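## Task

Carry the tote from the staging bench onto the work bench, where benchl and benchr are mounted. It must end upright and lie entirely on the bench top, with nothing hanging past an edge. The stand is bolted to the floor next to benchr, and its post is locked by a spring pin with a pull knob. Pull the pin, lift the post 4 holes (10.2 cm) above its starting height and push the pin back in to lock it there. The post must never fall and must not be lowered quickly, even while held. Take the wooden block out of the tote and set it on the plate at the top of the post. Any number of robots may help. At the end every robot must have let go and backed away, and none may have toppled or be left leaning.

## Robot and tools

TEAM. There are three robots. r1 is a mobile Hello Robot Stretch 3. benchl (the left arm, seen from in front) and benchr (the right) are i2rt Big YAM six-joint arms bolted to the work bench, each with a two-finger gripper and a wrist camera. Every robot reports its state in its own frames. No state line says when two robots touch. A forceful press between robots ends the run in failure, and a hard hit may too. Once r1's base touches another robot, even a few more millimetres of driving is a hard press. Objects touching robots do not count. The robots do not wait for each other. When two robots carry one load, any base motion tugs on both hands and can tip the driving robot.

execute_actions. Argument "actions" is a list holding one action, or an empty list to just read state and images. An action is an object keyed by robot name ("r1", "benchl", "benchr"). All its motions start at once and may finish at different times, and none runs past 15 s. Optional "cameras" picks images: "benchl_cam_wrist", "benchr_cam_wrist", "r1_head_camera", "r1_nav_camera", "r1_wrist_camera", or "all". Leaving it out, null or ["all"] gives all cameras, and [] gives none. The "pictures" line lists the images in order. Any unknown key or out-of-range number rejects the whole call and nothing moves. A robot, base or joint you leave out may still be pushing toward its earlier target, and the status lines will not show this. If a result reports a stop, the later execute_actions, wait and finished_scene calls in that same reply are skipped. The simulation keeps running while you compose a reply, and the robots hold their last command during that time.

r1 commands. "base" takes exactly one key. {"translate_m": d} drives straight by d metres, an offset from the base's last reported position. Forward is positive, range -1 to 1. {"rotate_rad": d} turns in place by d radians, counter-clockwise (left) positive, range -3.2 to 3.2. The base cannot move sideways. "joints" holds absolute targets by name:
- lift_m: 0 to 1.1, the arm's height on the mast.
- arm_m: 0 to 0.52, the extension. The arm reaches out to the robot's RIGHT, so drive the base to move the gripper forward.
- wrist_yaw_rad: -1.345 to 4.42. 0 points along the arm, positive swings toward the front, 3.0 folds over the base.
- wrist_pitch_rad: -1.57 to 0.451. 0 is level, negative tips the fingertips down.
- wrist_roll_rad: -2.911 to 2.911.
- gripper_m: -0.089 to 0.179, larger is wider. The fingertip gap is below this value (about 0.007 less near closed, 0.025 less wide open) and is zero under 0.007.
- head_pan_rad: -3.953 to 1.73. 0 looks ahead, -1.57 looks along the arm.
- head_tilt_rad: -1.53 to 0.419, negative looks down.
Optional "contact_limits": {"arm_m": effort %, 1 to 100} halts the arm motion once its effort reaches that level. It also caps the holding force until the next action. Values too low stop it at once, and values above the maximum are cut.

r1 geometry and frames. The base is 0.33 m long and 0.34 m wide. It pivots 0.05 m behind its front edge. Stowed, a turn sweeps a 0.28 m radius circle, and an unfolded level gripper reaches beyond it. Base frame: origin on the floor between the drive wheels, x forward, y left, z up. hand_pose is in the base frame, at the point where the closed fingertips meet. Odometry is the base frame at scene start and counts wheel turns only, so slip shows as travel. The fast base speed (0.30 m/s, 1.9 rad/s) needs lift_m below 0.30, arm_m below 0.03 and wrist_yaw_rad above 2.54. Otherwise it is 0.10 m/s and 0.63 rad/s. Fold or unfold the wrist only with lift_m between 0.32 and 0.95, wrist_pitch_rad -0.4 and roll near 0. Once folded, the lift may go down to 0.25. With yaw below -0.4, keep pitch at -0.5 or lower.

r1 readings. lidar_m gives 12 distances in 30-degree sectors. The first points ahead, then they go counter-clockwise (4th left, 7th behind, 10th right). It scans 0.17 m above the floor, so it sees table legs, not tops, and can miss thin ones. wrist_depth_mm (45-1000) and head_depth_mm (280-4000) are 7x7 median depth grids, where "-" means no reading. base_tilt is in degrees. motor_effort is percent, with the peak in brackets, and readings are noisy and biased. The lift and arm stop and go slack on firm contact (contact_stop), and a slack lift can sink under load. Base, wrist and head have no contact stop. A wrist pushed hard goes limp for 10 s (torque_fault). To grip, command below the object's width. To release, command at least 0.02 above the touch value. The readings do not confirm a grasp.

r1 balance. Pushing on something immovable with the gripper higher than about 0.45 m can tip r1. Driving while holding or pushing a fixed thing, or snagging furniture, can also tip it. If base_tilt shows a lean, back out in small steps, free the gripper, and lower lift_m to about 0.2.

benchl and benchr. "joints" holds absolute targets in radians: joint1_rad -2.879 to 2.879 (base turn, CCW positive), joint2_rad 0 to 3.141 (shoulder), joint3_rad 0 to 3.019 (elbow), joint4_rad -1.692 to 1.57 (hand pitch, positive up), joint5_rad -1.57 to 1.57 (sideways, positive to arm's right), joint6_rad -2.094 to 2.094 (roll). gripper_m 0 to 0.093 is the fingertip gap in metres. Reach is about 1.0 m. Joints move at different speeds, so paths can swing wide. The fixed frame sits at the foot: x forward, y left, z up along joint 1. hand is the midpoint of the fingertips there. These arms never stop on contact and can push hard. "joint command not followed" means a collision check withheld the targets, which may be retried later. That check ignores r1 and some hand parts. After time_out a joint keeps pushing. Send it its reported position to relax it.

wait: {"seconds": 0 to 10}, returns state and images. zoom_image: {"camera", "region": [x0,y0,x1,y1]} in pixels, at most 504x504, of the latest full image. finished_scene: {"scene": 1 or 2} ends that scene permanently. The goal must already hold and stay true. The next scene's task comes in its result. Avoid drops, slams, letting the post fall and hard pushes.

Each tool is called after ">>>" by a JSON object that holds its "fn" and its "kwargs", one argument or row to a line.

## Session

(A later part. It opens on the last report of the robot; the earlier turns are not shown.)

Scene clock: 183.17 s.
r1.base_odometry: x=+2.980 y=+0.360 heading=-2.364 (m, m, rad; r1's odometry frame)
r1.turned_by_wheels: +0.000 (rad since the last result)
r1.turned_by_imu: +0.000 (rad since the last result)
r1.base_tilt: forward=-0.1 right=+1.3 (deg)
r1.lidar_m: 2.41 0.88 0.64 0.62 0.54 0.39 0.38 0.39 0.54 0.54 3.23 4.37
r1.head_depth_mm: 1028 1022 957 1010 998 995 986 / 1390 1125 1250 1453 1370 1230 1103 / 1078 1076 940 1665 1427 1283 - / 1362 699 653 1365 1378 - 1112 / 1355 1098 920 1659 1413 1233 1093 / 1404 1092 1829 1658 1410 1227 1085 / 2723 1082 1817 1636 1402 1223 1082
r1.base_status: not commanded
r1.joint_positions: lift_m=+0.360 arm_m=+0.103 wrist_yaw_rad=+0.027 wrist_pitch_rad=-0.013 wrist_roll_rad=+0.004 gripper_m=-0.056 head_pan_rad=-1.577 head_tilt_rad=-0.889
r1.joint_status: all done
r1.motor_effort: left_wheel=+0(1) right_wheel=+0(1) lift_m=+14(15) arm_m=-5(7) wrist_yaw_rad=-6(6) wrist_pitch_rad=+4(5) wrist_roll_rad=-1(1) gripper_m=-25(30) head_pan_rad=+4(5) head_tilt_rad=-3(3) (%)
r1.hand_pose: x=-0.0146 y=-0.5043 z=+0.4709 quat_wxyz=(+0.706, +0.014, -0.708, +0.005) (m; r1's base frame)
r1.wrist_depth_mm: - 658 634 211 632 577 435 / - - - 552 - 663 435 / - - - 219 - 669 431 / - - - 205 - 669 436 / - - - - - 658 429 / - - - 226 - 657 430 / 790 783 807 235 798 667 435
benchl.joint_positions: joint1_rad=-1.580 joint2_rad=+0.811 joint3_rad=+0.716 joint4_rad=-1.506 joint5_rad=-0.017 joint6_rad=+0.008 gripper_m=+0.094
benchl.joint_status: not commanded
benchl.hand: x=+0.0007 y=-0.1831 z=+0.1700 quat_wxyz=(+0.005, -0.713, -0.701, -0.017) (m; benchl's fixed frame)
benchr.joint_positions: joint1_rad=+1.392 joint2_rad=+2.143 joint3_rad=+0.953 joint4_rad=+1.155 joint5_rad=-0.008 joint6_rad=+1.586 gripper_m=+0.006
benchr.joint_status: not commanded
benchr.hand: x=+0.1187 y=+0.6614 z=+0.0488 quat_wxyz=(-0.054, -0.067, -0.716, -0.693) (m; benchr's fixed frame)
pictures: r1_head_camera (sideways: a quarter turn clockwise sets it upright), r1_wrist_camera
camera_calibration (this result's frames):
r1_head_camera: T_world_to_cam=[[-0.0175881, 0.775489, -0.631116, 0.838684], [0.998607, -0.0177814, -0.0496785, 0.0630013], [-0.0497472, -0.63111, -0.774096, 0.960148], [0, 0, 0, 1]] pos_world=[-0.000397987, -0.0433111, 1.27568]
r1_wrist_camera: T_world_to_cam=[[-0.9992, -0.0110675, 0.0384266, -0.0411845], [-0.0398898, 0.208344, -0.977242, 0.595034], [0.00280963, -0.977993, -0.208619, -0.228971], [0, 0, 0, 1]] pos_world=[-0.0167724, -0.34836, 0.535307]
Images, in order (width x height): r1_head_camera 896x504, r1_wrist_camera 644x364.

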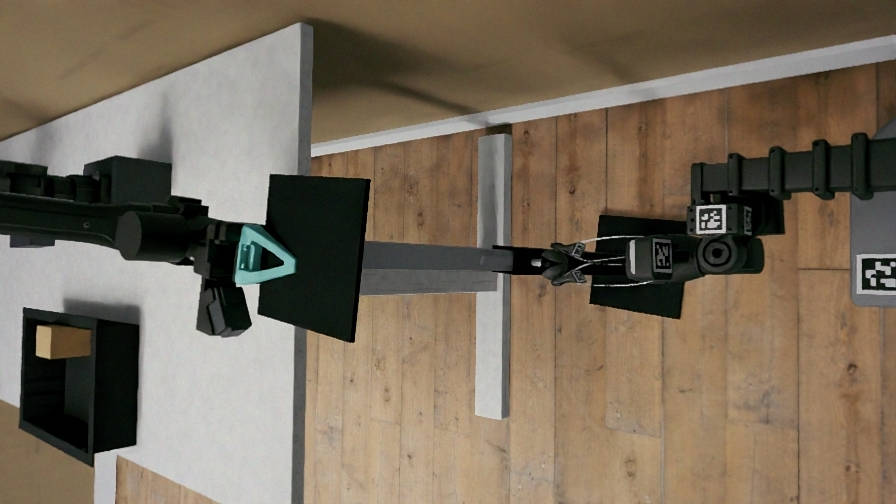

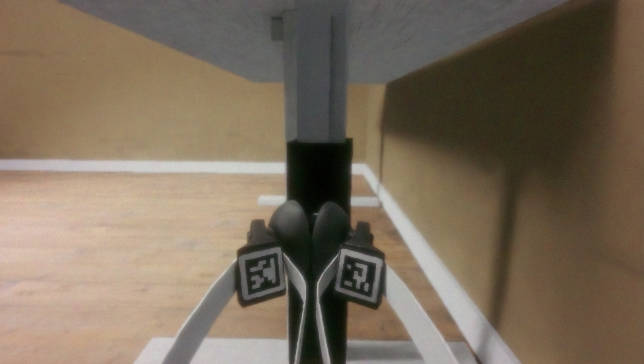

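>>> {"fn": "execute_actions", "kwargs": {
  "actions": [
    {"r1":{"joints":{"gripper_m":0.045,"arm_m":0.118,"lift_m":0.362}},"benchr":{"joints":{"joint2_rad":2.105,"joint4_rad":1.185}}}
  ],
  "cameras": []
}}

>>> {"fn": "execute_actions", "kwargs": {
  "actions": [
    {"r1":{"joints":{"gripper_m":-0.07}}}
  ],
  "cameras": []
}}

>>> {"fn": "execute_actions", "kwargs": {
  "actions": [
    {"r1":{"joints":{"arm_m":0.106}}}
  ],
  "cameras": ["r1_head_camera"]
}}

>>> {"fn": "zoom_image", "kwargs": {
  "camera": "r1_head_camera",
  "region": [480,220,620,300]
}}

Scene clock: 185.43 s.
r1.base_odometry: x=+2.980 y=+0.360 heading=-2.364 (m, m, rad; r1's odometry frame)
r1.turned_by_wheels: +0.000 (rad since the last result)
r1.turned_by_imu: +0.000 (rad since the last result)
r1.base_tilt: forward=-0.1 right=+1.3 (deg)
r1.lidar_m: 2.41 0.88 0.64 0.62 0.54 0.39 0.38 0.39 0.54 0.54 3.23 4.30
r1.head_depth_mm: 1025 1017 957 1007 1001 992 983 / 1384 1121 1242 1457 1370 1226 1110 / 1083 1080 935 1666 1423 1289 - / 1356 700 653 1365 1351 1204 1124 / 1361 1101 920 1654 1413 1232 1090 / 1403 1088 1822 1651 1411 1231 1087 / 2703 1086 1824 1646 1404 1226 1086
r1.base_status: not commanded
r1.joint_positions: lift_m=+0.362 arm_m=+0.118 wrist_yaw_rad=+0.023 wrist_pitch_rad=-0.023 wrist_roll_rad=+0.004 gripper_m=+0.045 head_pan_rad=-1.577 head_tilt_rad=-0.890
r1.joint_status: all done
r1.motor_effort: left_wheel=-2(3) right_wheel=+1(4) lift_m=+34(42) arm_m=+3(15) wrist_yaw_rad=-3(6) wrist_pitch_rad=+7(7) wrist_roll_rad=-2(1) gripper_m=+0(80) head_pan_rad=+5(5) head_tilt_rad=-4(3) (%)
r1.hand_pose: x=-0.0155 y=-0.5182 z=+0.4703 quat_wxyz=(+0.706, +0.017, -0.708, +0.000) (m; r1's base frame)
r1.wrist_depth_mm: - 666 668 179 657 572 435 / - - - 187 - 660 435 / - - - 192 - 665 433 / - - - 191 - 664 430 / - - - 196 - 663 424 / - - 955 209 912 660 431 / 766 781 778 217 820 611 428
benchl.joint_positions: joint1_rad=-1.580 joint2_rad=+0.811 joint3_rad=+0.716 joint4_rad=-1.506 joint5_rad=-0.017 joint6_rad=+0.008 gripper_m=+0.094
benchl.joint_status: not commanded
benchl.hand: x=+0.0007 y=-0.1831 z=+0.1700 quat_wxyz=(+0.005, -0.713, -0.701, -0.017) (m; benchl's fixed frame)
benchr.joint_positions: joint1_rad=+1.392 joint2_rad=+2.143 joint3_rad=+0.953 joint4_rad=+1.155 joint5_rad=-0.008 joint6_rad=+1.586 gripper_m=+0.006
benchr.joint_status: all done
benchr.hand: x=+0.1187 y=+0.6614 z=+0.0489 quat_wxyz=(-0.054, -0.067, -0.716, -0.693) (m; benchr's fixed frame)
pictures: none
No camera images: the call's "cameras" was empty. Leave "cameras" out to get every camera's image.

Scene clock: 187.07 s.
r1.base_odometry: x=+2.980 y=+0.360 heading=-2.364 (m, m, rad; r1's odometry frame)
r1.turned_by_wheels: +0.000 (rad since the last result)
r1.turned_by_imu: +0.000 (rad since the last result)
r1.base_tilt: forward=-0.1 right=+1.3 (deg)
r1.lidar_m: 2.40 0.88 0.64 0.62 0.54 0.39 0.38 0.39 0.54 0.54 3.25 4.34
r1.head_depth_mm: 1027 1020 955 1005 1000 989 987 / 1377 1124 1254 1450 1378 1223 1099 / 1071 1073 941 1682 1424 1288 - / 1360 697 652 1360 1365 1205 1122 / 1357 1098 923 1656 1420 1232 1094 / 1402 1089 1822 1651 1406 1227 1093 / 2718 1087 1820 1640 1399 1220 1088
r1.base_status: not commanded
r1.joint_positions: lift_m=+0.362 arm_m=+0.118 wrist_yaw_rad=+0.027 wrist_pitch_rad=-0.021 wrist_roll_rad=+0.004 gripper_m=-0.069 head_pan_rad=-1.577 head_tilt_rad=-0.890
r1.joint_status: all done
r1.motor_effort: left_wheel=-1(2) right_wheel=-1(1) lift_m=+34(34) arm_m=+1(3) wrist_yaw_rad=-6(6) wrist_pitch_rad=+7(7) wrist_roll_rad=-2(2) gripper_m=-32(99) head_pan_rad=+4(4) head_tilt_rad=-4(3) (%)
r1.hand_pose: x=-0.0146 y=-0.5184 z=+0.4708 quat_wxyz=(+0.706, +0.017, -0.708, +0.002) (m; r1's base frame)
r1.wrist_depth_mm: - 675 659 180 640 579 435 / - - - 187 - 660 438 / - - - 193 - 669 442 / - - - 192 - 667 439 / - - - 166 - 665 440 / - - 984 209 980 662 440 / 779 790 785 219 797 656 427
benchl.joint_positions: joint1_rad=-1.580 joint2_rad=+0.811 joint3_rad=+0.716 joint4_rad=-1.506 joint5_rad=-0.017 joint6_rad=+0.008 gripper_m=+0.094
benchl.joint_status: not commanded
benchl.hand: x=+0.0007 y=-0.1831 z=+0.1700 quat_wxyz=(+0.005, -0.713, -0.701, -0.017) (m; benchl's fixed frame)
benchr.joint_positions: joint1_rad=+1.392 joint2_rad=+2.143 joint3_rad=+0.953 joint4_rad=+1.155 joint5_rad=-0.008 joint6_rad=+1.586 gripper_m=+0.006
benchr.joint_status: not commanded
benchr.hand: x=+0.1187 y=+0.6614 z=+0.0489 quat_wxyz=(-0.054, -0.067, -0.716, -0.693) (m; benchr's fixed frame)
pictures: none
No camera images: the call's "cameras" was empty. Leave "cameras" out to get every camera's image.

Scene clock: 187.93 s.
r1.base_odometry: x=+2.980 y=+0.360 heading=-2.364 (m, m, rad; r1's odometry frame)
r1.turned_by_wheels: +0.000 (rad since the last result)
r1.turned_by_imu: +0.000 (rad since the last result)
r1.base_tilt: forward=-0.1 right=+1.3 (deg)
r1.lidar_m: 2.40 0.88 0.64 0.62 0.54 0.39 0.38 0.39 0.54 0.54 3.24 4.35
r1.head_depth_mm: 1034 1024 959 1005 1004 994 985 / 1380 1125 1248 1455 1367 1223 1103 / 1077 1079 937 1672 1426 1285 - / 1357 699 653 1376 1363 - 1118 / 1357 1101 920 1658 1411 1233 1091 / 1405 1093 1828 1644 1408 1234 1085 / 2708 1086 1816 1636 1398 1223 1089
r1.base_status: not commanded
r1.joint_positions: lift_m=+0.362 arm_m=+0.106 wrist_yaw_rad=+0.027 wrist_pitch_rad=-0.017 wrist_roll_rad=+0.004 gripper_m=-0.065 head_pan_rad=-1.577 head_tilt_rad=-0.890
r1.joint_status: all done
r1.motor_effort: left_wheel=+0(0) right_wheel=+0(2) lift_m=+34(34) arm_m=-5(9) wrist_yaw_rad=-6(6) wrist_pitch_rad=+6(7) wrist_roll_rad=-1(2) gripper_m=-29(32) head_pan_rad=+4(4) head_tilt_rad=-3(4) (%)
r1.hand_pose: x=-0.0144 y=-0.5072 z=+0.4718 quat_wxyz=(+0.706, +0.016, -0.708, +0.003) (m; r1's base frame)
r1.wrist_depth_mm: - 643 639 200 630 583 435 / - - - 222 - 669 441 / - - - 224 - 648 438 / - - - 204 - 650 434 / - - - - - 653 430 / - - - 222 993 651 431 / 784 802 793 452 802 676 432
benchl.joint_positions: joint1_rad=-1.580 joint2_rad=+0.811 joint3_rad=+0.716 joint4_rad=-1.506 joint5_rad=-0.017 joint6_rad=+0.008 gripper_m=+0.094
benchl.joint_status: not commanded
benchl.hand: x=+0.0007 y=-0.1831 z=+0.1700 quat_wxyz=(+0.005, -0.713, -0.701, -0.017) (m; benchl's fixed frame)
benchr.joint_positions: joint1_rad=+1.392 joint2_rad=+2.143 joint3_rad=+0.953 joint4_rad=+1.155 joint5_rad=-0.008 joint6_rad=+1.586 gripper_m=+0.006
benchr.joint_status: not commanded
benchr.hand: x=+0.1187 y=+0.6614 z=+0.0489 quat_wxyz=(-0.054, -0.067, -0.716, -0.693) (m; benchr's fixed frame)
pictures: r1_head_camera (sideways: a quarter turn clockwise sets it upright)
camera_calibration (this result's frames):
r1_head_camera: T_world_to_cam=[[-0.017588, 0.77553, -0.631066, 0.838619], [0.998607, -0.0177781, -0.0496793, 0.0630023], [-0.0497469, -0.631061, -0.774137, 0.960201], [0, 0, 0, 1]] pos_world=[-0.000397972, -0.0433094, 1.27568]
Images, in order (width x height): r1_head_camera 896x504.

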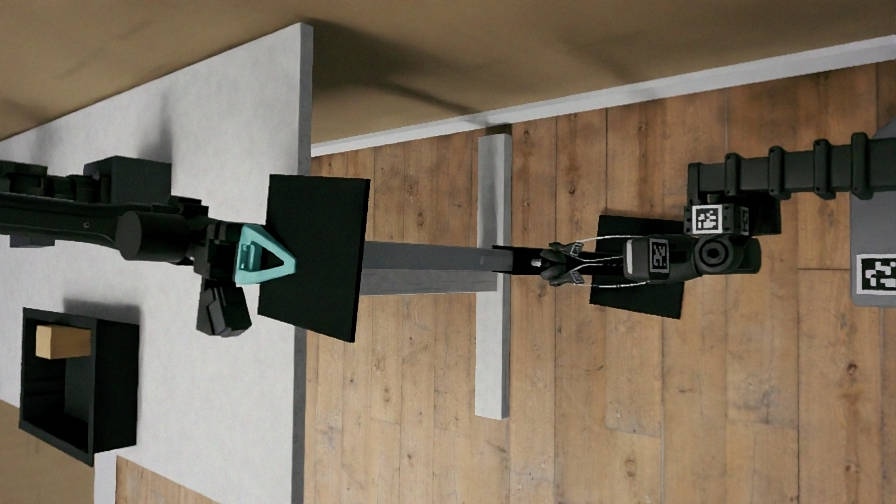

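Region (480, 220, 620, 300) of r1_head_camera's 896x504 image, scaled by 3.600, with more detail than that image has; it fills the top 288 rows of this view, and the rest is white.

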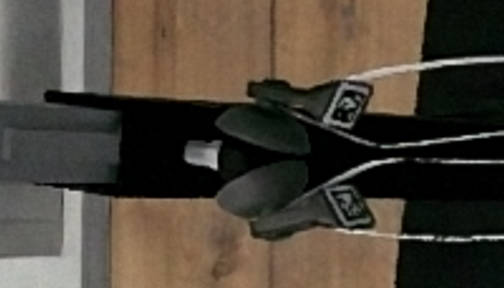

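>>> {"fn": "execute_actions", "kwargs": {
  "actions": [
    {"r1":{"joints":{"gripper_m":0.045,"arm_m":0.118,"wrist_yaw_rad":0.032}},"benchr":{"joints":{"joint2_rad":2.05}}}
  ],
  "cameras": []
}}

>>> {"fn": "execute_actions", "kwargs": {
  "actions": [
    {"r1":{"joints":{"gripper_m":-0.07}},"benchr":{"joints":{"joint2_rad":2.125}}}
  ],
  "cameras": []
}}

>>> {"fn": "execute_actions", "kwargs": {
  "actions": [
    {"r1":{"joints":{"arm_m":0.104}}}
  ],
  "cameras": ["r1_head_camera"]
}}

>>> {"fn": "zoom_image", "kwargs": {
  "camera": "r1_head_camera",
  "region": [480,220,620,300]
}}

Scene clock: 190.40 s.
r1.base_odometry: x=+2.980 y=+0.360 heading=-2.364 (m, m, rad; r1's odometry frame)
r1.turned_by_wheels: +0.000 (rad since the last result)
r1.turned_by_imu: +0.000 (rad since the last result)
r1.base_tilt: forward=-0.1 right=+1.3 (deg)
r1.lidar_m: 2.41 0.88 0.64 0.62 0.54 0.39 0.38 0.39 0.54 0.54 3.23 4.31
r1.head_depth_mm: 1027 1020 957 1012 1002 992 987 / 1381 1121 1245 1456 1376 1224 1103 / 1076 1078 923 1675 1426 1287 - / 1366 699 648 1363 1353 1205 1127 / 1357 1100 924 1653 1404 1229 1097 / 1402 1091 1837 1652 1409 1230 1086 / 2710 1085 1818 1651 1405 1222 1084
r1.base_status: not commanded
r1.joint_positions: lift_m=+0.362 arm_m=+0.118 wrist_yaw_rad=+0.032 wrist_pitch_rad=-0.021 wrist_roll_rad=+0.004 gripper_m=+0.045 head_pan_rad=-1.577 head_tilt_rad=-0.890
r1.joint_status: all done
r1.motor_effort: left_wheel=-2(4) right_wheel=+2(7) lift_m=+33(34) arm_m=+3(16) wrist_yaw_rad=+0(5) wrist_pitch_rad=+7(7) wrist_roll_rad=-1(1) gripper_m=+1(79) head_pan_rad=+4(4) head_tilt_rad=-3(3) (%)
r1.hand_pose: x=-0.0134 y=-0.5182 z=+0.4709 quat_wxyz=(+0.706, +0.019, -0.708, +0.004) (m; r1's base frame)
r1.wrist_depth_mm: - 769 657 182 637 579 446 / - - - 188 - 664 440 / - - - 196 - 664 440 / - - - 191 - 659 441 / - - - 195 - 662 434 / - - 935 207 927 659 433 / 781 801 785 216 823 619 435
benchl.joint_positions: joint1_rad=-1.580 joint2_rad=+0.811 joint3_rad=+0.716 joint4_rad=-1.506 joint5_rad=-0.017 joint6_rad=+0.008 gripper_m=+0.094
benchl.joint_status: not commanded
benchl.hand: x=+0.0007 y=-0.1831 z=+0.1700 quat_wxyz=(+0.005, -0.713, -0.701, -0.017) (m; benchl's fixed frame)
benchr.joint_positions: joint1_rad=+1.392 joint2_rad=+2.136 joint3_rad=+0.953 joint4_rad=+1.152 joint5_rad=-0.008 joint6_rad=+1.586 gripper_m=+0.006
benchr.joint_status: all done
benchr.hand: x=+0.1188 y=+0.6619 z=+0.0524 quat_wxyz=(-0.054, -0.067, -0.715, -0.694) (m; benchr's fixed frame)
pictures: none
No camera images: the call's "cameras" was empty. Leave "cameras" out to get every camera's image.

Scene clock: 192.03 s.
r1.base_odometry: x=+2.980 y=+0.360 heading=-2.364 (m, m, rad; r1's odometry frame)
r1.turned_by_wheels: +0.000 (rad since the last result)
r1.turned_by_imu: +0.000 (rad since the last result)
r1.base_tilt: forward=+0.0 right=+1.4 (deg)
r1.lidar_m: 2.41 0.88 0.64 0.62 0.54 0.39 0.38 0.39 0.54 0.54 3.23 4.34
r1.head_depth_mm: 1029 1019 959 1007 998 992 982 / 1396 1126 1245 1454 1373 1220 1106 / 1076 1077 921 1673 1417 1293 - / 1360 702 649 1364 1389 1196 1122 / 1352 1098 925 1660 1419 1233 1092 / 1399 1091 1832 1644 1407 1224 1091 / 2728 1083 1829 1634 1403 1229 1091
r1.base_status: not commanded
r1.joint_positions: lift_m=+0.362 arm_m=+0.118 wrist_yaw_rad=+0.032 wrist_pitch_rad=-0.018 wrist_roll_rad=+0.004 gripper_m=-0.069 head_pan_rad=-1.577 head_tilt_rad=-0.890
r1.joint_status: all done
r1.motor_effort: left_wheel=-2(2) right_wheel=+2(2) lift_m=+33(33) arm_m=+1(3) wrist_yaw_rad=+0(0) wrist_pitch_rad=+6(7) wrist_roll_rad=-1(1) gripper_m=-33(99) head_pan_rad=+5(5) head_tilt_rad=-4(3) (%)
r1.hand_pose: x=-0.0133 y=-0.5184 z=+0.4715 quat_wxyz=(+0.706, +0.018, -0.708, +0.004) (m; r1's base frame)
r1.wrist_depth_mm: - 650 646 182 632 589 442 / - - - 189 - 676 441 / - - - 192 - 679 444 / - - - 191 - 673 440 / - - - 174 - 672 436 / - - - 206 - 670 432 / 794 808 791 215 780 655 434
benchl.joint_positions: joint1_rad=-1.580 joint2_rad=+0.811 joint3_rad=+0.716 joint4_rad=-1.506 joint5_rad=-0.017 joint6_rad=+0.008 gripper_m=+0.094
benchl.joint_status: not commanded
benchl.hand: x=+0.0007 y=-0.1831 z=+0.1700 quat_wxyz=(+0.005, -0.713, -0.701, -0.017) (m; benchl's fixed frame)
benchr.joint_positions: joint1_rad=+1.392 joint2_rad=+2.137 joint3_rad=+0.953 joint4_rad=+1.152 joint5_rad=-0.008 joint6_rad=+1.586 gripper_m=+0.006
benchr.joint_status: all done
benchr.hand: x=+0.1188 y=+0.6618 z=+0.0516 quat_wxyz=(-0.054, -0.067, -0.715, -0.694) (m; benchr's fixed frame)
pictures: none
No camera images: the call's "cameras" was empty. Leave "cameras" out to get every camera's image.

Scene clock: 192.93 s.
r1.base_odometry: x=+2.980 y=+0.360 heading=-2.364 (m, m, rad; r1's odometry frame)
r1.turned_by_wheels: +0.000 (rad since the last result)
r1.turned_by_imu: +0.000 (rad since the last result)
r1.base_tilt: forward=-0.1 right=+1.3 (deg)
r1.lidar_m: 2.41 0.88 0.64 0.62 0.54 0.39 0.38 0.39 0.54 0.54 3.24 4.34
r1.head_depth_mm: 1028 1022 959 1003 997 989 983 / 1387 1119 1242 1457 1370 1222 1107 / 1081 1073 918 1671 1430 1290 - / 1369 700 650 1370 1377 - 1116 / 1352 1095 922 1650 1411 1238 1097 / 1399 1092 1826 1642 1410 1229 1093 / 2670 1084 1810 1642 1416 1220 1084
r1.base_status: not commanded
r1.joint_positions: lift_m=+0.362 arm_m=+0.104 wrist_yaw_rad=+0.032 wrist_pitch_rad=-0.015 wrist_roll_rad=+0.004 gripper_m=-0.065 head_pan_rad=-1.577 head_tilt_rad=-0.890
r1.joint_status: all done
r1.motor_effort: left_wheel=-2(2) right_wheel=+3(3) lift_m=+33(33) arm_m=-4(8) wrist_yaw_rad=+0(1) wrist_pitch_rad=+5(6) wrist_roll_rad=-2(1) gripper_m=-29(33) head_pan_rad=+5(4) head_tilt_rad=-3(3) (%)
r1.hand_pose: x=-0.0133 y=-0.5051 z=+0.4725 quat_wxyz=(+0.706, +0.017, -0.708, +0.006) (m; r1's base frame)
r1.wrist_depth_mm: - 638 645 195 632 583 441 / - - - 207 - 663 438 / - - - 223 - 671 440 / - - - 205 - 654 436 / - - - - - 660 434 / - - - 224 - 653 434 / 800 782 813 235 801 660 434
benchl.joint_positions: joint1_rad=-1.580 joint2_rad=+0.811 joint3_rad=+0.716 joint4_rad=-1.506 joint5_rad=-0.017 joint6_rad=+0.008 gripper_m=+0.094
benchl.joint_status: not commanded
benchl.hand: x=+0.0007 y=-0.1831 z=+0.1700 quat_wxyz=(+0.005, -0.713, -0.701, -0.017) (m; benchl's fixed frame)
benchr.joint_positions: joint1_rad=+1.392 joint2_rad=+2.137 joint3_rad=+0.953 joint4_rad=+1.152 joint5_rad=-0.008 joint6_rad=+1.586 gripper_m=+0.006
benchr.joint_status: not commanded
benchr.hand: x=+0.1188 y=+0.6618 z=+0.0516 quat_wxyz=(-0.054, -0.067, -0.715, -0.694) (m; benchr's fixed frame)
pictures: r1_head_camera (sideways: a quarter turn clockwise sets it upright)
camera_calibration (this result's frames):
r1_head_camera: T_world_to_cam=[[-0.0175879, 0.775531, -0.631065, 0.838618], [0.998607, -0.0177781, -0.0496793, 0.0630024], [-0.0497469, -0.631059, -0.774138, 0.960202], [0, 0, 0, 1]] pos_world=[-0.000397977, -0.0433094, 1.27568]
Images, in order (width x height): r1_head_camera 896x504.

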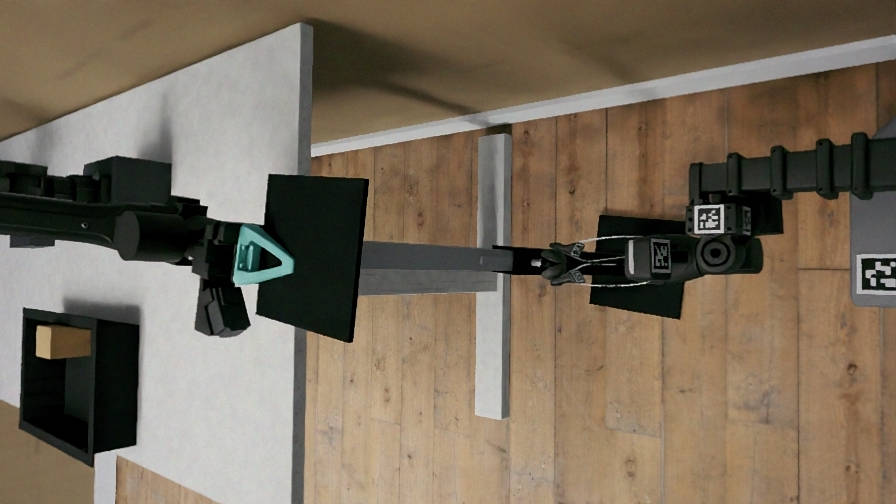

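Region (480, 220, 620, 300) of r1_head_camera's 896x504 image, scaled by 3.600, with more detail than that image has; it fills the top 288 rows of this view, and the rest is white.

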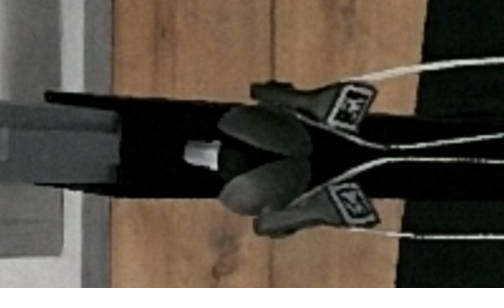

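>>> {"fn": "execute_actions", "kwargs": {
  "actions": [
    {"r1":{"joints":{"arm_m":0.097}}}
  ],
  "cameras": ["r1_head_camera","r1_wrist_camera"]
}}

>>> {"fn": "zoom_image", "kwargs": {
  "camera": "r1_head_camera",
  "region": [520,240,590,285]
}}

>>> {"fn": "execute_actions", "kwargs": {
  "actions": [
    {"benchr":{"joints":{"joint2_rad":2.03}}}
  ],
  "cameras": []
}}

Scene clock: 194.47 s.
r1.base_odometry: x=+2.980 y=+0.360 heading=-2.364 (m, m, rad; r1's odometry frame)
r1.turned_by_wheels: +0.000 (rad since the last result)
r1.turned_by_imu: +0.000 (rad since the last result)
r1.base_tilt: forward=+0.0 right=+1.4 (deg)
r1.lidar_m: 2.40 0.88 0.64 0.62 0.54 0.39 0.38 0.39 0.54 0.54 3.23 4.33
r1.head_depth_mm: 1027 1021 957 1007 999 993 983 / 1383 1119 1250 1454 1369 1221 1105 / 1076 1077 920 1670 1422 1288 - / 1359 699 651 1367 1384 - 1120 / 1353 1096 922 1653 1411 1227 1098 / 1402 1087 1825 1656 1404 1225 1087 / 2743 1083 1822 1629 1397 1222 1090
r1.base_status: not commanded
r1.joint_positions: lift_m=+0.362 arm_m=+0.098 wrist_yaw_rad=+0.031 wrist_pitch_rad=-0.015 wrist_roll_rad=+0.004 gripper_m=-0.056 head_pan_rad=-1.577 head_tilt_rad=-0.890
r1.joint_status: all done
r1.on_its_own: gripper_m is held at -0.057, not at your -0.070, by its stall guard, which is still easing
r1.motor_effort: left_wheel=-2(2) right_wheel=+3(3) lift_m=+33(33) arm_m=-6(6) wrist_yaw_rad=+0(0) wrist_pitch_rad=+5(5) wrist_roll_rad=-1(1) gripper_m=-19(26) head_pan_rad=+4(5) head_tilt_rad=-3(3) (%)
r1.hand_pose: x=-0.0134 y=-0.4983 z=+0.4725 quat_wxyz=(+0.706, +0.016, -0.708, +0.006) (m; r1's base frame)
r1.wrist_depth_mm: - 637 640 204 612 574 440 / - - - 228 - 674 442 / - - - 244 - 666 437 / - - - 212 - 658 434 / - - - - - 665 437 / - - - 231 986 662 432 / 772 788 755 682 797 660 428
benchl.joint_positions: joint1_rad=-1.580 joint2_rad=+0.811 joint3_rad=+0.716 joint4_rad=-1.506 joint5_rad=-0.017 joint6_rad=+0.008 gripper_m=+0.094
benchl.joint_status: not commanded
benchl.hand: x=+0.0007 y=-0.1831 z=+0.1700 quat_wxyz=(+0.005, -0.713, -0.701, -0.017) (m; benchl's fixed frame)
benchr.joint_positions: joint1_rad=+1.392 joint2_rad=+2.137 joint3_rad=+0.953 joint4_rad=+1.152 joint5_rad=-0.008 joint6_rad=+1.586 gripper_m=+0.006
benchr.joint_status: not commanded
benchr.hand: x=+0.1188 y=+0.6618 z=+0.0516 quat_wxyz=(-0.054, -0.067, -0.715, -0.694) (m; benchr's fixed frame)
pictures: r1_head_camera (sideways: a quarter turn clockwise sets it upright), r1_wrist_camera
camera_calibration (this result's frames):
r1_head_camera: T_world_to_cam=[[-0.0175878, 0.775531, -0.631065, 0.838618], [0.998607, -0.0177782, -0.0496793, 0.0630024], [-0.049747, -0.631059, -0.774138, 0.960202], [0, 0, 0, 1]] pos_world=[-0.000397982, -0.0433094, 1.27568]
r1_wrist_camera: T_world_to_cam=[[-0.999135, -0.0155239, 0.0385674, -0.0423443], [-0.0409684, 0.209827, -0.97688, 0.595944], [0.00707246, -0.977615, -0.210282, -0.221756], [0, 0, 0, 1]] pos_world=[-0.0163244, -0.342495, 0.537167]
Images, in order (width x height): r1_head_camera 896x504, r1_wrist_camera 644x364.

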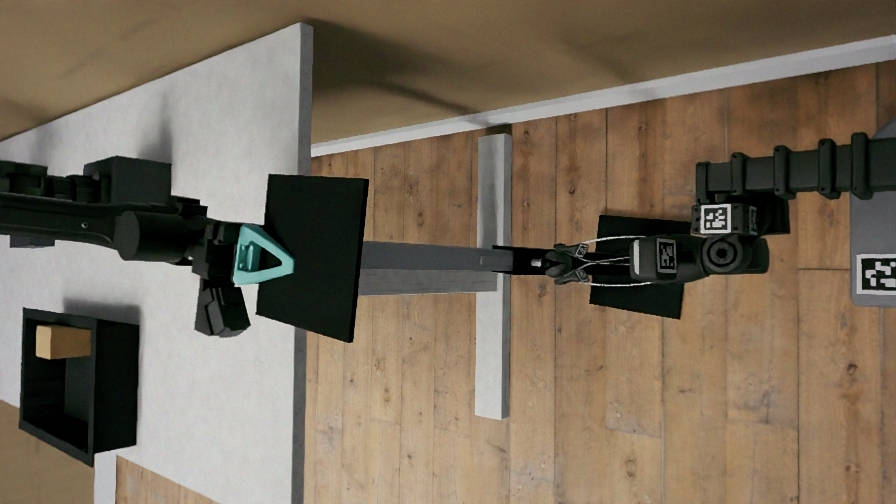

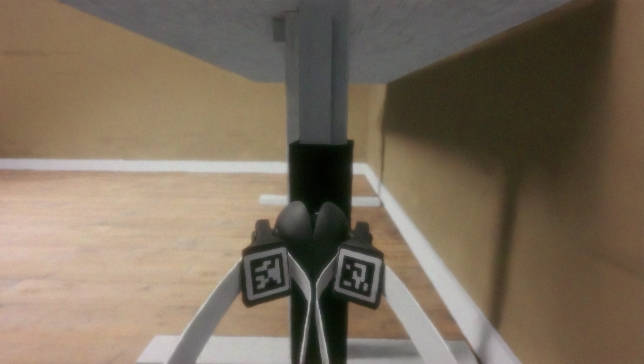

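Region (520, 240, 590, 285) of r1_head_camera's 896x504 image, scaled by 7.200, with more detail than that image has; it fills the top 324 rows of this view, and the rest is white.

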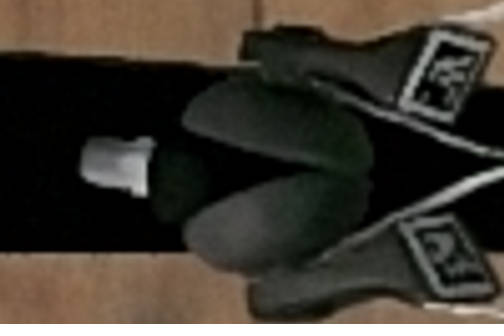

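Scene clock: 195.13 s.
r1.base_odometry: x=+2.980 y=+0.360 heading=-2.364 (m, m, rad; r1's odometry frame)
r1.turned_by_wheels: +0.000 (rad since the last result)
r1.turned_by_imu: +0.000 (rad since the last result)
r1.base_tilt: forward=+0.0 right=+1.3 (deg)
r1.lidar_m: 2.40 0.88 0.64 0.62 0.54 0.39 0.38 0.39 0.54 0.54 3.23 4.34
r1.head_depth_mm: 1034 1019 957 1006 998 995 983 / 1384 1118 1245 1461 1370 1225 1105 / 1076 1078 921 1676 1423 1290 - / 1365 700 649 1363 1374 - 1116 / 1356 1099 923 1654 1421 1238 1094 / 1412 1092 1832 1646 1407 1231 1087 / 2692 1082 1818 1639 1404 1227 1084
r1.base_status: not commanded
r1.joint_positions: lift_m=+0.362 arm_m=+0.098 wrist_yaw_rad=+0.031 wrist_pitch_rad=-0.015 wrist_roll_rad=+0.004 gripper_m=-0.053 head_pan_rad=-1.577 head_tilt_rad=-0.890
r1.joint_status: not commanded
r1.on_its_own: gripper_m is held at -0.054, not at your -0.070, by its stall guard, which is still easing
r1.motor_effort: left_wheel=-2(2) right_wheel=+3(3) lift_m=+33(33) arm_m=-5(6) wrist_yaw_rad=+0(0) wrist_pitch_rad=+5(5) wrist_roll_rad=-2(1) gripper_m=-19(25) head_pan_rad=+5(5) head_tilt_rad=-3(3) (%)
r1.hand_pose: x=-0.0134 y=-0.4983 z=+0.4725 quat_wxyz=(+0.706, +0.016, -0.708, +0.006) (m; r1's base frame)
r1.wrist_depth_mm: - 641 643 204 618 588 441 / - - - 227 - 663 440 / - - - 245 - 658 437 / - - - 213 - 662 433 / - - - - - 664 434 / - - - 232 - 650 432 / 796 807 750 679 818 644 434
benchl.joint_positions: joint1_rad=-1.580 joint2_rad=+0.811 joint3_rad=+0.716 joint4_rad=-1.506 joint5_rad=-0.017 joint6_rad=+0.008 gripper_m=+0.094
benchl.joint_status: not commanded
benchl.hand: x=+0.0007 y=-0.1831 z=+0.1700 quat_wxyz=(+0.005, -0.713, -0.701, -0.017) (m; benchl's fixed frame)
benchr.joint_positions: joint1_rad=+1.392 joint2_rad=+2.134 joint3_rad=+0.953 joint4_rad=+1.147 joint5_rad=-0.008 joint6_rad=+1.586 gripper_m=+0.006
benchr.joint_status: all done
benchr.hand: x=+0.1189 y=+0.6621 z=+0.0529 quat_wxyz=(-0.054, -0.067, -0.716, -0.693) (m; benchr's fixed frame)
pictures: none
No camera images: the call's "cameras" was empty. Leave "cameras" out to get every camera's image.

>>> {"fn": "execute_actions", "kwargs": {
  "actions": [
    {"r1":{"joints":{"gripper_m":0.06,"arm_m":0.03,"lift_m":0.56}},"benchr":{"joints":{"joint2_rad":2.13}}}
  ],
  "cameras": []
}}

>>> {"fn": "execute_actions", "kwargs": {
  "actions": [
    {"r1":{"joints":{"wrist_pitch_rad":-1.08,"wrist_yaw_rad":0.04}}}
  ],
  "cameras": []
}}

>>> {"fn": "execute_actions", "kwargs": {
  "actions": [
    {"r1":{"joints":{"arm_m":0.265}}}
  ],
  "cameras": ["r1_head_camera","r1_wrist_camera"]
}}

Scene clock: 199.17 s.
r1.base_odometry: x=+2.980 y=+0.360 heading=-2.364 (m, m, rad; r1's odometry frame)
r1.turned_by_wheels: +0.000 (rad since the last result)
r1.turned_by_imu: +0.000 (rad since the last result)
r1.base_tilt: forward=+0.0 right=+1.3 (deg)
r1.lidar_m: 2.41 0.88 0.64 0.62 0.54 0.39 0.38 0.39 0.54 0.54 3.23 4.36
r1.head_depth_mm: 1029 1019 955 1004 1004 995 985 / 1389 1127 1247 1458 1370 1250 - / 1074 1079 924 1675 1423 1286 - / 1362 700 649 1367 1354 - 1114 / 1355 1102 928 1649 1417 1231 1095 / 1404 1090 1819 1635 1415 1230 1089 / 2741 1092 1828 1628 1400 1221 1090
r1.base_status: not commanded
r1.joint_positions: lift_m=+0.559 arm_m=+0.030 wrist_yaw_rad=+0.030 wrist_pitch_rad=-0.022 wrist_roll_rad=+0.004 gripper_m=+0.060 head_pan_rad=-1.577 head_tilt_rad=-0.890
r1.joint_status: all done
r1.motor_effort: left_wheel=-2(5) right_wheel=+2(9) lift_m=+35(35) arm_m=-3(5) wrist_yaw_rad=+2(10) wrist_pitch_rad=+7(10) wrist_roll_rad=-2(1) gripper_m=+0(80) head_pan_rad=+4(4) head_tilt_rad=-3(3) (%)
r1.hand_pose: x=-0.0139 y=-0.4308 z=+0.6684 quat_wxyz=(+0.706, +0.019, -0.708, +0.002) (m; r1's base frame)
r1.wrist_depth_mm: - - - 368 - 656 437 / - - - 903 - 669 436 / - - - 531 936 575 437 / - - - 675 - 653 439 / - - - 692 - 656 436 / - - - 723 - 648 436 / - - - 746 - 616 436
benchl.joint_positions: joint1_rad=-1.580 joint2_rad=+0.811 joint3_rad=+0.716 joint4_rad=-1.506 joint5_rad=-0.017 joint6_rad=+0.008 gripper_m=+0.094
benchl.joint_status: not commanded
benchl.hand: x=+0.0007 y=-0.1831 z=+0.1700 quat_wxyz=(+0.005, -0.713, -0.701, -0.017) (m; benchl's fixed frame)
benchr.joint_positions: joint1_rad=+1.392 joint2_rad=+2.137 joint3_rad=+0.953 joint4_rad=+1.150 joint5_rad=-0.008 joint6_rad=+1.586 gripper_m=+0.006
benchr.joint_status: all done
benchr.hand: x=+0.1188 y=+0.6618 z=+0.0514 quat_wxyz=(-0.054, -0.067, -0.716, -0.693) (m; benchr's fixed frame)
pictures: none
No camera images: the call's "cameras" was empty. Leave "cameras" out to get every camera's image.

Scene clock: 200.57 s.
r1.base_odometry: x=+2.980 y=+0.360 heading=-2.364 (m, m, rad; r1's odometry frame)
r1.turned_by_wheels: +0.000 (rad since the last result)
r1.turned_by_imu: +0.000 (rad since the last result)
r1.base_tilt: forward=-0.1 right=+1.3 (deg)
r1.lidar_m: 2.41 0.88 0.64 0.62 0.54 0.39 0.38 0.39 0.54 0.54 3.24 4.36
r1.head_depth_mm: 1024 1022 956 1007 1002 993 985 / 1385 1123 1247 1460 1374 1244 - / 1080 1075 923 1682 1433 1291 - / 1360 701 649 1357 1360 1278 - / 1362 1098 924 1650 1414 1234 1093 / 1409 1091 1811 1637 1405 1230 1093 / 2742 1085 1809 1641 1403 1223 1089
r1.base_status: not commanded
r1.joint_positions: lift_m=+0.559 arm_m=+0.030 wrist_yaw_rad=+0.037 wrist_pitch_rad=-1.083 wrist_roll_rad=+0.004 gripper_m=+0.060 head_pan_rad=-1.577 head_tilt_rad=-0.890
r1.joint_status: all done
r1.motor_effort: left_wheel=-2(2) right_wheel=+2(2) lift_m=+35(35) arm_m=-3(4) wrist_yaw_rad=+2(3) wrist_pitch_rad=+1(6) wrist_roll_rad=-1(1) gripper_m=+2(2) head_pan_rad=+4(5) head_tilt_rad=-3(3) (%)
r1.hand_pose: x=-0.0180 y=-0.2741 z=+0.4606 quat_wxyz=(+0.612, +0.375, -0.600, -0.354) (m; r1's base frame)
r1.wrist_depth_mm: 748 763 773 778 795 651 434 / 717 743 724 707 755 644 432 / 696 673 699 685 711 610 423 / 640 656 657 664 678 592 418 / 613 628 641 634 657 589 420 / 590 600 588 612 617 586 413 / 578 584 586 594 596 545 408
benchl.joint_positions: joint1_rad=-1.580 joint2_rad=+0.811 joint3_rad=+0.716 joint4_rad=-1.506 joint5_rad=-0.017 joint6_rad=+0.008 gripper_m=+0.094
benchl.joint_status: not commanded
benchl.hand: x=+0.0007 y=-0.1831 z=+0.1700 quat_wxyz=(+0.005, -0.713, -0.701, -0.017) (m; benchl's fixed frame)
benchr.joint_positions: joint1_rad=+1.392 joint2_rad=+2.137 joint3_rad=+0.953 joint4_rad=+1.150 joint5_rad=-0.008 joint6_rad=+1.586 gripper_m=+0.006
benchr.joint_status: not commanded
benchr.hand: x=+0.1188 y=+0.6618 z=+0.0514 quat_wxyz=(-0.054, -0.067, -0.716, -0.693) (m; benchr's fixed frame)
pictures: none
No camera images: the call's "cameras" was empty. Leave "cameras" out to get every camera's image.

Scene clock: 203.53 s.
r1.base_odometry: x=+2.980 y=+0.360 heading=-2.364 (m, m, rad; r1's odometry frame)
r1.turned_by_wheels: +0.000 (rad since the last result)
r1.turned_by_imu: +0.000 (rad since the last result)
r1.base_tilt: forward=+0.0 right=+1.3 (deg)
r1.lidar_m: 2.41 0.89 0.64 0.62 0.54 0.39 0.38 0.39 0.54 0.54 3.23 4.33
r1.head_depth_mm: 1030 1019 959 1006 999 991 980 / 1378 1120 1246 1459 1358 1223 1118 / 1070 1074 922 1720 1396 1237 1123 / 1361 699 648 1340 1354 1236 1123 / 1355 1096 924 1665 1401 1232 1095 / 1402 1092 1824 1645 1405 1231 1085 / 2694 1081 1813 1632 1396 1220 1089
r1.base_status: not commanded
r1.joint_positions: lift_m=+0.559 arm_m=+0.265 wrist_yaw_rad=+0.038 wrist_pitch_rad=-1.084 wrist_roll_rad=+0.004 gripper_m=+0.060 head_pan_rad=-1.577 head_tilt_rad=-0.890
r1.joint_status: all done
r1.motor_effort: left_wheel=-2(2) right_wheel=+2(2) lift_m=+35(35) arm_m=+3(4) wrist_yaw_rad=+2(2) wrist_pitch_rad=+1(1) wrist_roll_rad=-2(1) gripper_m=+2(1) head_pan_rad=+4(4) head_tilt_rad=-3(3) (%)
r1.hand_pose: x=-0.0179 y=-0.5082 z=+0.4605 quat_wxyz=(+0.612, +0.375, -0.600, -0.354) (m; r1's base frame)
r1.wrist_depth_mm: 740 767 749 88 792 666 433 / 723 691 697 112 729 647 430 / 676 682 690 138 715 611 429 / 647 659 667 198 675 599 426 / 623 619 632 617 656 592 420 / 600 596 594 614 620 587 416 / 577 575 580 588 592 536 412
benchl.joint_positions: joint1_rad=-1.580 joint2_rad=+0.811 joint3_rad=+0.716 joint4_rad=-1.506 joint5_rad=-0.017 joint6_rad=+0.008 gripper_m=+0.094
benchl.joint_status: not commanded
benchl.hand: x=+0.0007 y=-0.1831 z=+0.1700 quat_wxyz=(+0.005, -0.713, -0.701, -0.017) (m; benchl's fixed frame)
benchr.joint_positions: joint1_rad=+1.392 joint2_rad=+2.137 joint3_rad=+0.953 joint4_rad=+1.150 joint5_rad=-0.008 joint6_rad=+1.586 gripper_m=+0.006
benchr.joint_status: not commanded
benchr.hand: x=+0.1188 y=+0.6618 z=+0.0514 quat_wxyz=(-0.054, -0.067, -0.716, -0.693) (m; benchr's fixed frame)
pictures: r1_head_camera (sideways: a quarter turn clockwise sets it upright), r1_wrist_camera
camera_calibration (this result's frames):
r1_head_camera: T_world_to_cam=[[-0.017625, 0.775583, -0.631, 0.838533], [0.998608, -0.0177257, -0.0496803, 0.0630036], [-0.0497161, -0.630997, -0.774191, 0.960271], [0, 0, 0, 1]] pos_world=[-0.000395873, -0.0433075, 1.27568]
r1_wrist_camera: T_world_to_cam=[[-0.997452, -0.0632967, 0.0328994, -0.06814], [-0.0700596, 0.956061, -0.284673, 0.646081], [-0.013435, -0.286253, -0.95806, 0.461361], [0, 0, 0, 1]] pos_world=[-0.0165039, -0.48994, 0.628175]
Images, in order (width x height): r1_head_camera 896x504, r1_wrist_camera 644x364.

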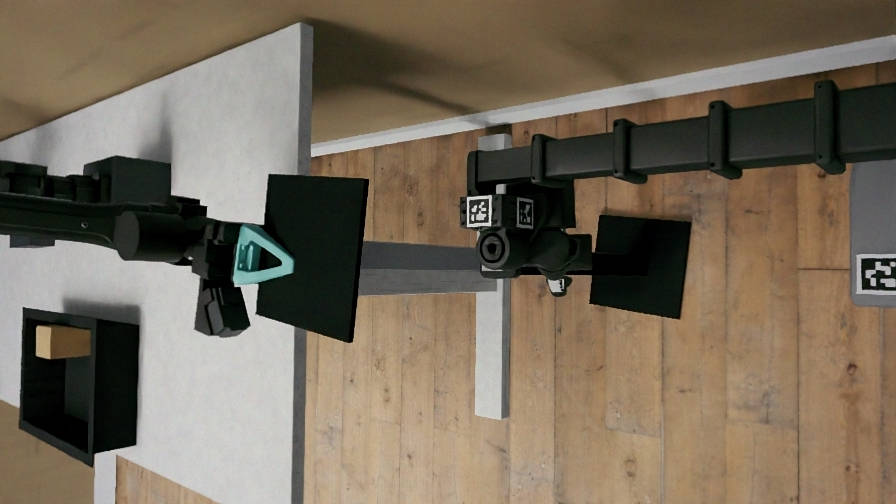

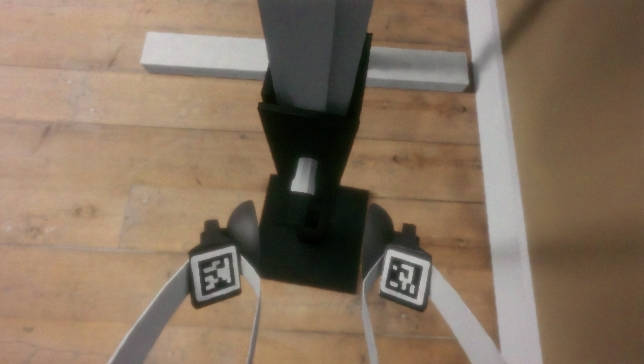

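>>> {"fn": "execute_actions", "kwargs": {
  "actions": [
    {"r1":{"joints":{"arm_m":0.279,"wrist_yaw_rad":0.06}}}
  ],
  "cameras": ["r1_wrist_camera"]
}}

>>> {"fn": "execute_actions", "kwargs": {
  "actions": [
    {"r1":{"joints":{"gripper_m":-0.05}}}
  ],
  "cameras": ["r1_wrist_camera"]
}}

>>> {"fn": "execute_actions", "kwargs": {
  "actions": [
    {"r1":{"joints":{"arm_m":0.26}}}
  ],
  "cameras": ["r1_wrist_camera"]
}}

Scene clock: 205.33 s.
r1.base_odometry: x=+2.980 y=+0.360 heading=-2.364 (m, m, rad; r1's odometry frame)
r1.turned_by_wheels: +0.000 (rad since the last result)
r1.turned_by_imu: +0.000 (rad since the last result)
r1.base_tilt: forward=-0.1 right=+1.3 (deg)
r1.lidar_m: 2.40 0.88 0.64 0.62 0.54 0.39 0.38 0.39 0.54 0.54 3.24 4.32
r1.head_depth_mm: 1031 1022 959 1004 999 993 985 / 1383 1121 1247 1459 1344 1223 1123 / 1075 1074 925 1723 1390 1239 1120 / 1364 700 650 1364 1354 1241 1122 / 1355 1100 924 1661 1411 1230 1096 / 1404 1092 1823 1650 1405 1231 1084 / 2727 1088 1814 1644 1400 1228 1084
r1.base_status: not commanded
r1.joint_positions: lift_m=+0.559 arm_m=+0.279 wrist_yaw_rad=+0.057 wrist_pitch_rad=-1.084 wrist_roll_rad=+0.004 gripper_m=+0.060 head_pan_rad=-1.577 head_tilt_rad=-0.890
r1.joint_status: all done
r1.motor_effort: left_wheel=-2(2) right_wheel=+2(2) lift_m=+35(35) arm_m=+3(4) wrist_yaw_rad=+2(3) wrist_pitch_rad=+1(1) wrist_roll_rad=-1(1) gripper_m=+1(0) head_pan_rad=+4(5) head_tilt_rad=-3(3) (%)
r1.hand_pose: x=-0.0160 y=-0.5221 z=+0.4605 quat_wxyz=(+0.615, +0.381, -0.596, -0.348) (m; r1's base frame)
r1.wrist_depth_mm: 768 747 779 67 761 675 447 / 713 710 707 85 713 650 441 / 675 684 691 120 722 625 436 / 649 658 658 162 680 612 431 / 601 629 632 455 661 606 421 / 590 608 598 606 617 575 414 / 566 577 587 593 588 546 406
benchl.joint_positions: joint1_rad=-1.580 joint2_rad=+0.811 joint3_rad=+0.716 joint4_rad=-1.506 joint5_rad=-0.017 joint6_rad=+0.008 gripper_m=+0.094
benchl.joint_status: not commanded
benchl.hand: x=+0.0007 y=-0.1831 z=+0.1700 quat_wxyz=(+0.005, -0.713, -0.701, -0.017) (m; benchl's fixed frame)
benchr.joint_positions: joint1_rad=+1.392 joint2_rad=+2.137 joint3_rad=+0.953 joint4_rad=+1.150 joint5_rad=-0.008 joint6_rad=+1.586 gripper_m=+0.006
benchr.joint_status: not commanded
benchr.hand: x=+0.1188 y=+0.6618 z=+0.0514 quat_wxyz=(-0.054, -0.067, -0.716, -0.693) (m; benchr's fixed frame)
pictures: r1_wrist_camera
camera_calibration (this result's frames):
r1_wrist_camera: T_world_to_cam=[[-0.996044, -0.0825458, 0.0328988, -0.0771504], [-0.0885077, 0.954537, -0.284649, 0.658414], [-0.00790654, -0.286435, -0.958067, 0.457398], [0, 0, 0, 1]] pos_world=[-0.014954, -0.503835, 0.628173]
Images, in order (width x height): r1_wrist_camera 644x364.

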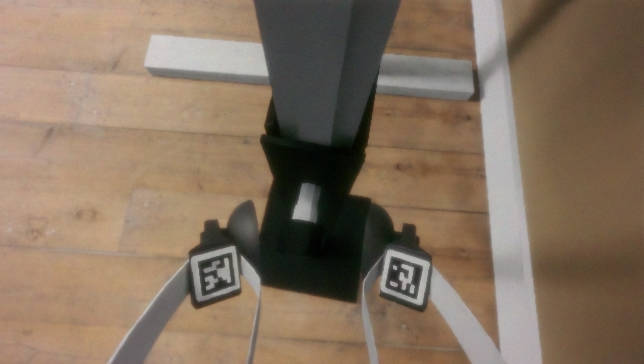

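Scene clock: 206.93 s.
r1.base_odometry: x=+2.980 y=+0.360 heading=-2.363 (m, m, rad; r1's odometry frame)
r1.turned_by_wheels: +0.000 (rad since the last result)
r1.turned_by_imu: +0.001 (rad since the last result)
r1.base_tilt: forward=-0.1 right=+1.4 (deg)
r1.lidar_m: 2.40 0.88 0.65 0.62 0.54 0.39 0.38 0.39 0.54 0.54 3.23 4.36
r1.head_depth_mm: 1030 1022 956 1007 1000 989 979 / 1384 1124 1255 1461 1347 1224 1121 / 1074 1081 923 1728 1393 1244 1120 / 1365 700 649 1366 1353 1236 1123 / 1359 1102 923 1656 1416 1235 1092 / 1398 1092 1808 1643 1407 1225 1088 / 2732 1081 1813 1634 1405 1222 1089
r1.base_status: not commanded
r1.joint_positions: lift_m=+0.559 arm_m=+0.279 wrist_yaw_rad=+0.066 wrist_pitch_rad=-1.084 wrist_roll_rad=+0.006 gripper_m=-0.049 head_pan_rad=-1.577 head_tilt_rad=-0.890
r1.joint_status: all done
r1.motor_effort: left_wheel=+3(3) right_wheel=-8(8) lift_m=+35(35) arm_m=+1(3) wrist_yaw_rad=-5(5) wrist_pitch_rad=+1(2) wrist_roll_rad=-2(2) gripper_m=-30(99) head_pan_rad=+4(4) head_tilt_rad=-3(3) (%)
r1.hand_pose: x=-0.0151 y=-0.5220 z=+0.4604 quat_wxyz=(+0.616, +0.384, -0.595, -0.346) (m; r1's base frame)
r1.wrist_depth_mm: 750 762 773 68 783 684 450 / 730 723 706 87 718 650 448 / 681 688 698 119 720 631 439 / 646 667 671 161 664 627 423 / 617 641 638 155 642 603 427 / 593 595 604 594 622 594 414 / 575 573 573 583 590 579 409
benchl.joint_positions: joint1_rad=-1.580 joint2_rad=+0.811 joint3_rad=+0.716 joint4_rad=-1.506 joint5_rad=-0.017 joint6_rad=+0.008 gripper_m=+0.094
benchl.joint_status: not commanded
benchl.hand: x=+0.0007 y=-0.1831 z=+0.1700 quat_wxyz=(+0.005, -0.713, -0.701, -0.017) (m; benchl's fixed frame)
benchr.joint_positions: joint1_rad=+1.392 joint2_rad=+2.137 joint3_rad=+0.953 joint4_rad=+1.150 joint5_rad=-0.008 joint6_rad=+1.586 gripper_m=+0.006
benchr.joint_status: not commanded
benchr.hand: x=+0.1188 y=+0.6618 z=+0.0514 quat_wxyz=(-0.054, -0.067, -0.716, -0.693) (m; benchr's fixed frame)
pictures: r1_wrist_camera
camera_calibration (this result's frames):
r1_wrist_camera: T_world_to_cam=[[-0.995492, -0.089383, 0.0317136, -0.0792807], [-0.0947172, 0.954125, -0.284033, 0.657815], [-0.00487097, -0.285757, -0.95829, 0.457862], [0, 0, 0, 1]] pos_world=[-0.0143867, -0.503887, 0.62812]
Images, in order (width x height): r1_wrist_camera 644x364.

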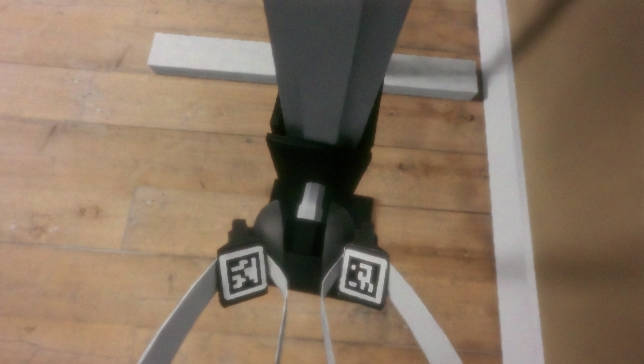

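Scene clock: 207.97 s.
r1.base_odometry: x=+2.980 y=+0.360 heading=-2.363 (m, m, rad; r1's odometry frame)
r1.turned_by_wheels: +0.000 (rad since the last result)
r1.turned_by_imu: +0.000 (rad since the last result)
r1.base_tilt: forward=-0.1 right=+1.3 (deg)
r1.lidar_m: 2.40 0.88 0.64 0.62 0.54 0.39 0.38 0.39 0.54 0.54 3.24 4.32
r1.head_depth_mm: 1031 1022 955 1013 998 996 984 / 1382 1124 1254 1458 1355 1224 1124 / 1077 1076 923 1700 1358 1238 1117 / 1367 697 650 1342 1347 1238 1126 / 1356 1101 924 1647 1413 1234 1092 / 1397 1092 1822 1645 1412 1231 1092 / 2691 1083 1814 1633 1406 1221 1085
r1.base_status: not commanded
r1.joint_positions: lift_m=+0.559 arm_m=+0.261 wrist_yaw_rad=+0.066 wrist_pitch_rad=-1.035 wrist_roll_rad=+0.006 gripper_m=-0.044 head_pan_rad=-1.577 head_tilt_rad=-0.890
r1.joint_status: all done
r1.on_its_own: gripper_m is held at -0.044, not at your -0.050, by its stall guard, which is still easing
r1.motor_effort: left_wheel=+3(3) right_wheel=-8(8) lift_m=+35(35) arm_m=-7(7) wrist_yaw_rad=-5(5) wrist_pitch_rad=-14(14) wrist_roll_rad=-2(2) gripper_m=-7(30) head_pan_rad=+4(5) head_tilt_rad=-3(4) (%)
r1.hand_pose: x=-0.0144 y=-0.5155 z=+0.4655 quat_wxyz=(+0.624, +0.369, -0.604, -0.331) (m; r1's base frame)
r1.wrist_depth_mm: 797 789 816 83 843 699 450 / 733 743 729 104 743 672 444 / 690 710 724 131 740 646 438 / 669 668 675 172 698 626 435 / 626 635 650 161 655 613 427 / 602 604 611 610 621 591 421 / 573 586 581 589 592 586 413
benchl.joint_positions: joint1_rad=-1.580 joint2_rad=+0.811 joint3_rad=+0.716 joint4_rad=-1.506 joint5_rad=-0.017 joint6_rad=+0.008 gripper_m=+0.094
benchl.joint_status: not commanded
benchl.hand: x=+0.0007 y=-0.1831 z=+0.1700 quat_wxyz=(+0.005, -0.713, -0.701, -0.017) (m; benchl's fixed frame)
benchr.joint_positions: joint1_rad=+1.392 joint2_rad=+2.137 joint3_rad=+0.953 joint4_rad=+1.150 joint5_rad=-0.008 joint6_rad=+1.586 gripper_m=+0.006
benchr.joint_status: not commanded
benchr.hand: x=+0.1188 y=+0.6618 z=+0.0514 quat_wxyz=(-0.054, -0.067, -0.716, -0.693) (m; benchr's fixed frame)
pictures: r1_wrist_camera
camera_calibration (this result's frames):
r1_wrist_camera: T_world_to_cam=[[-0.995598, -0.087791, 0.032814, -0.077788], [-0.0937065, 0.939014, -0.330864, 0.667128], [-0.00176595, -0.332483, -0.943108, 0.433547], [0, 0, 0, 1]] pos_world=[-0.0141658, -0.489125, 0.632163]
Images, in order (width x height): r1_wrist_camera 644x364.

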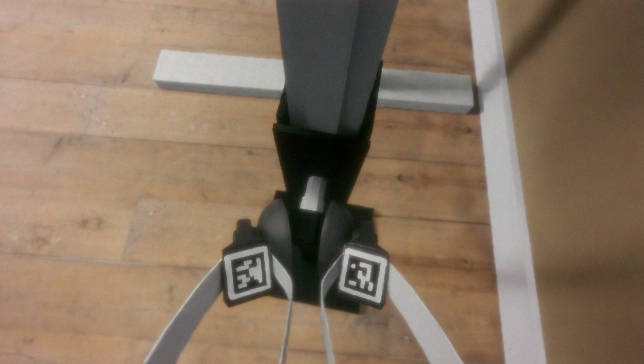

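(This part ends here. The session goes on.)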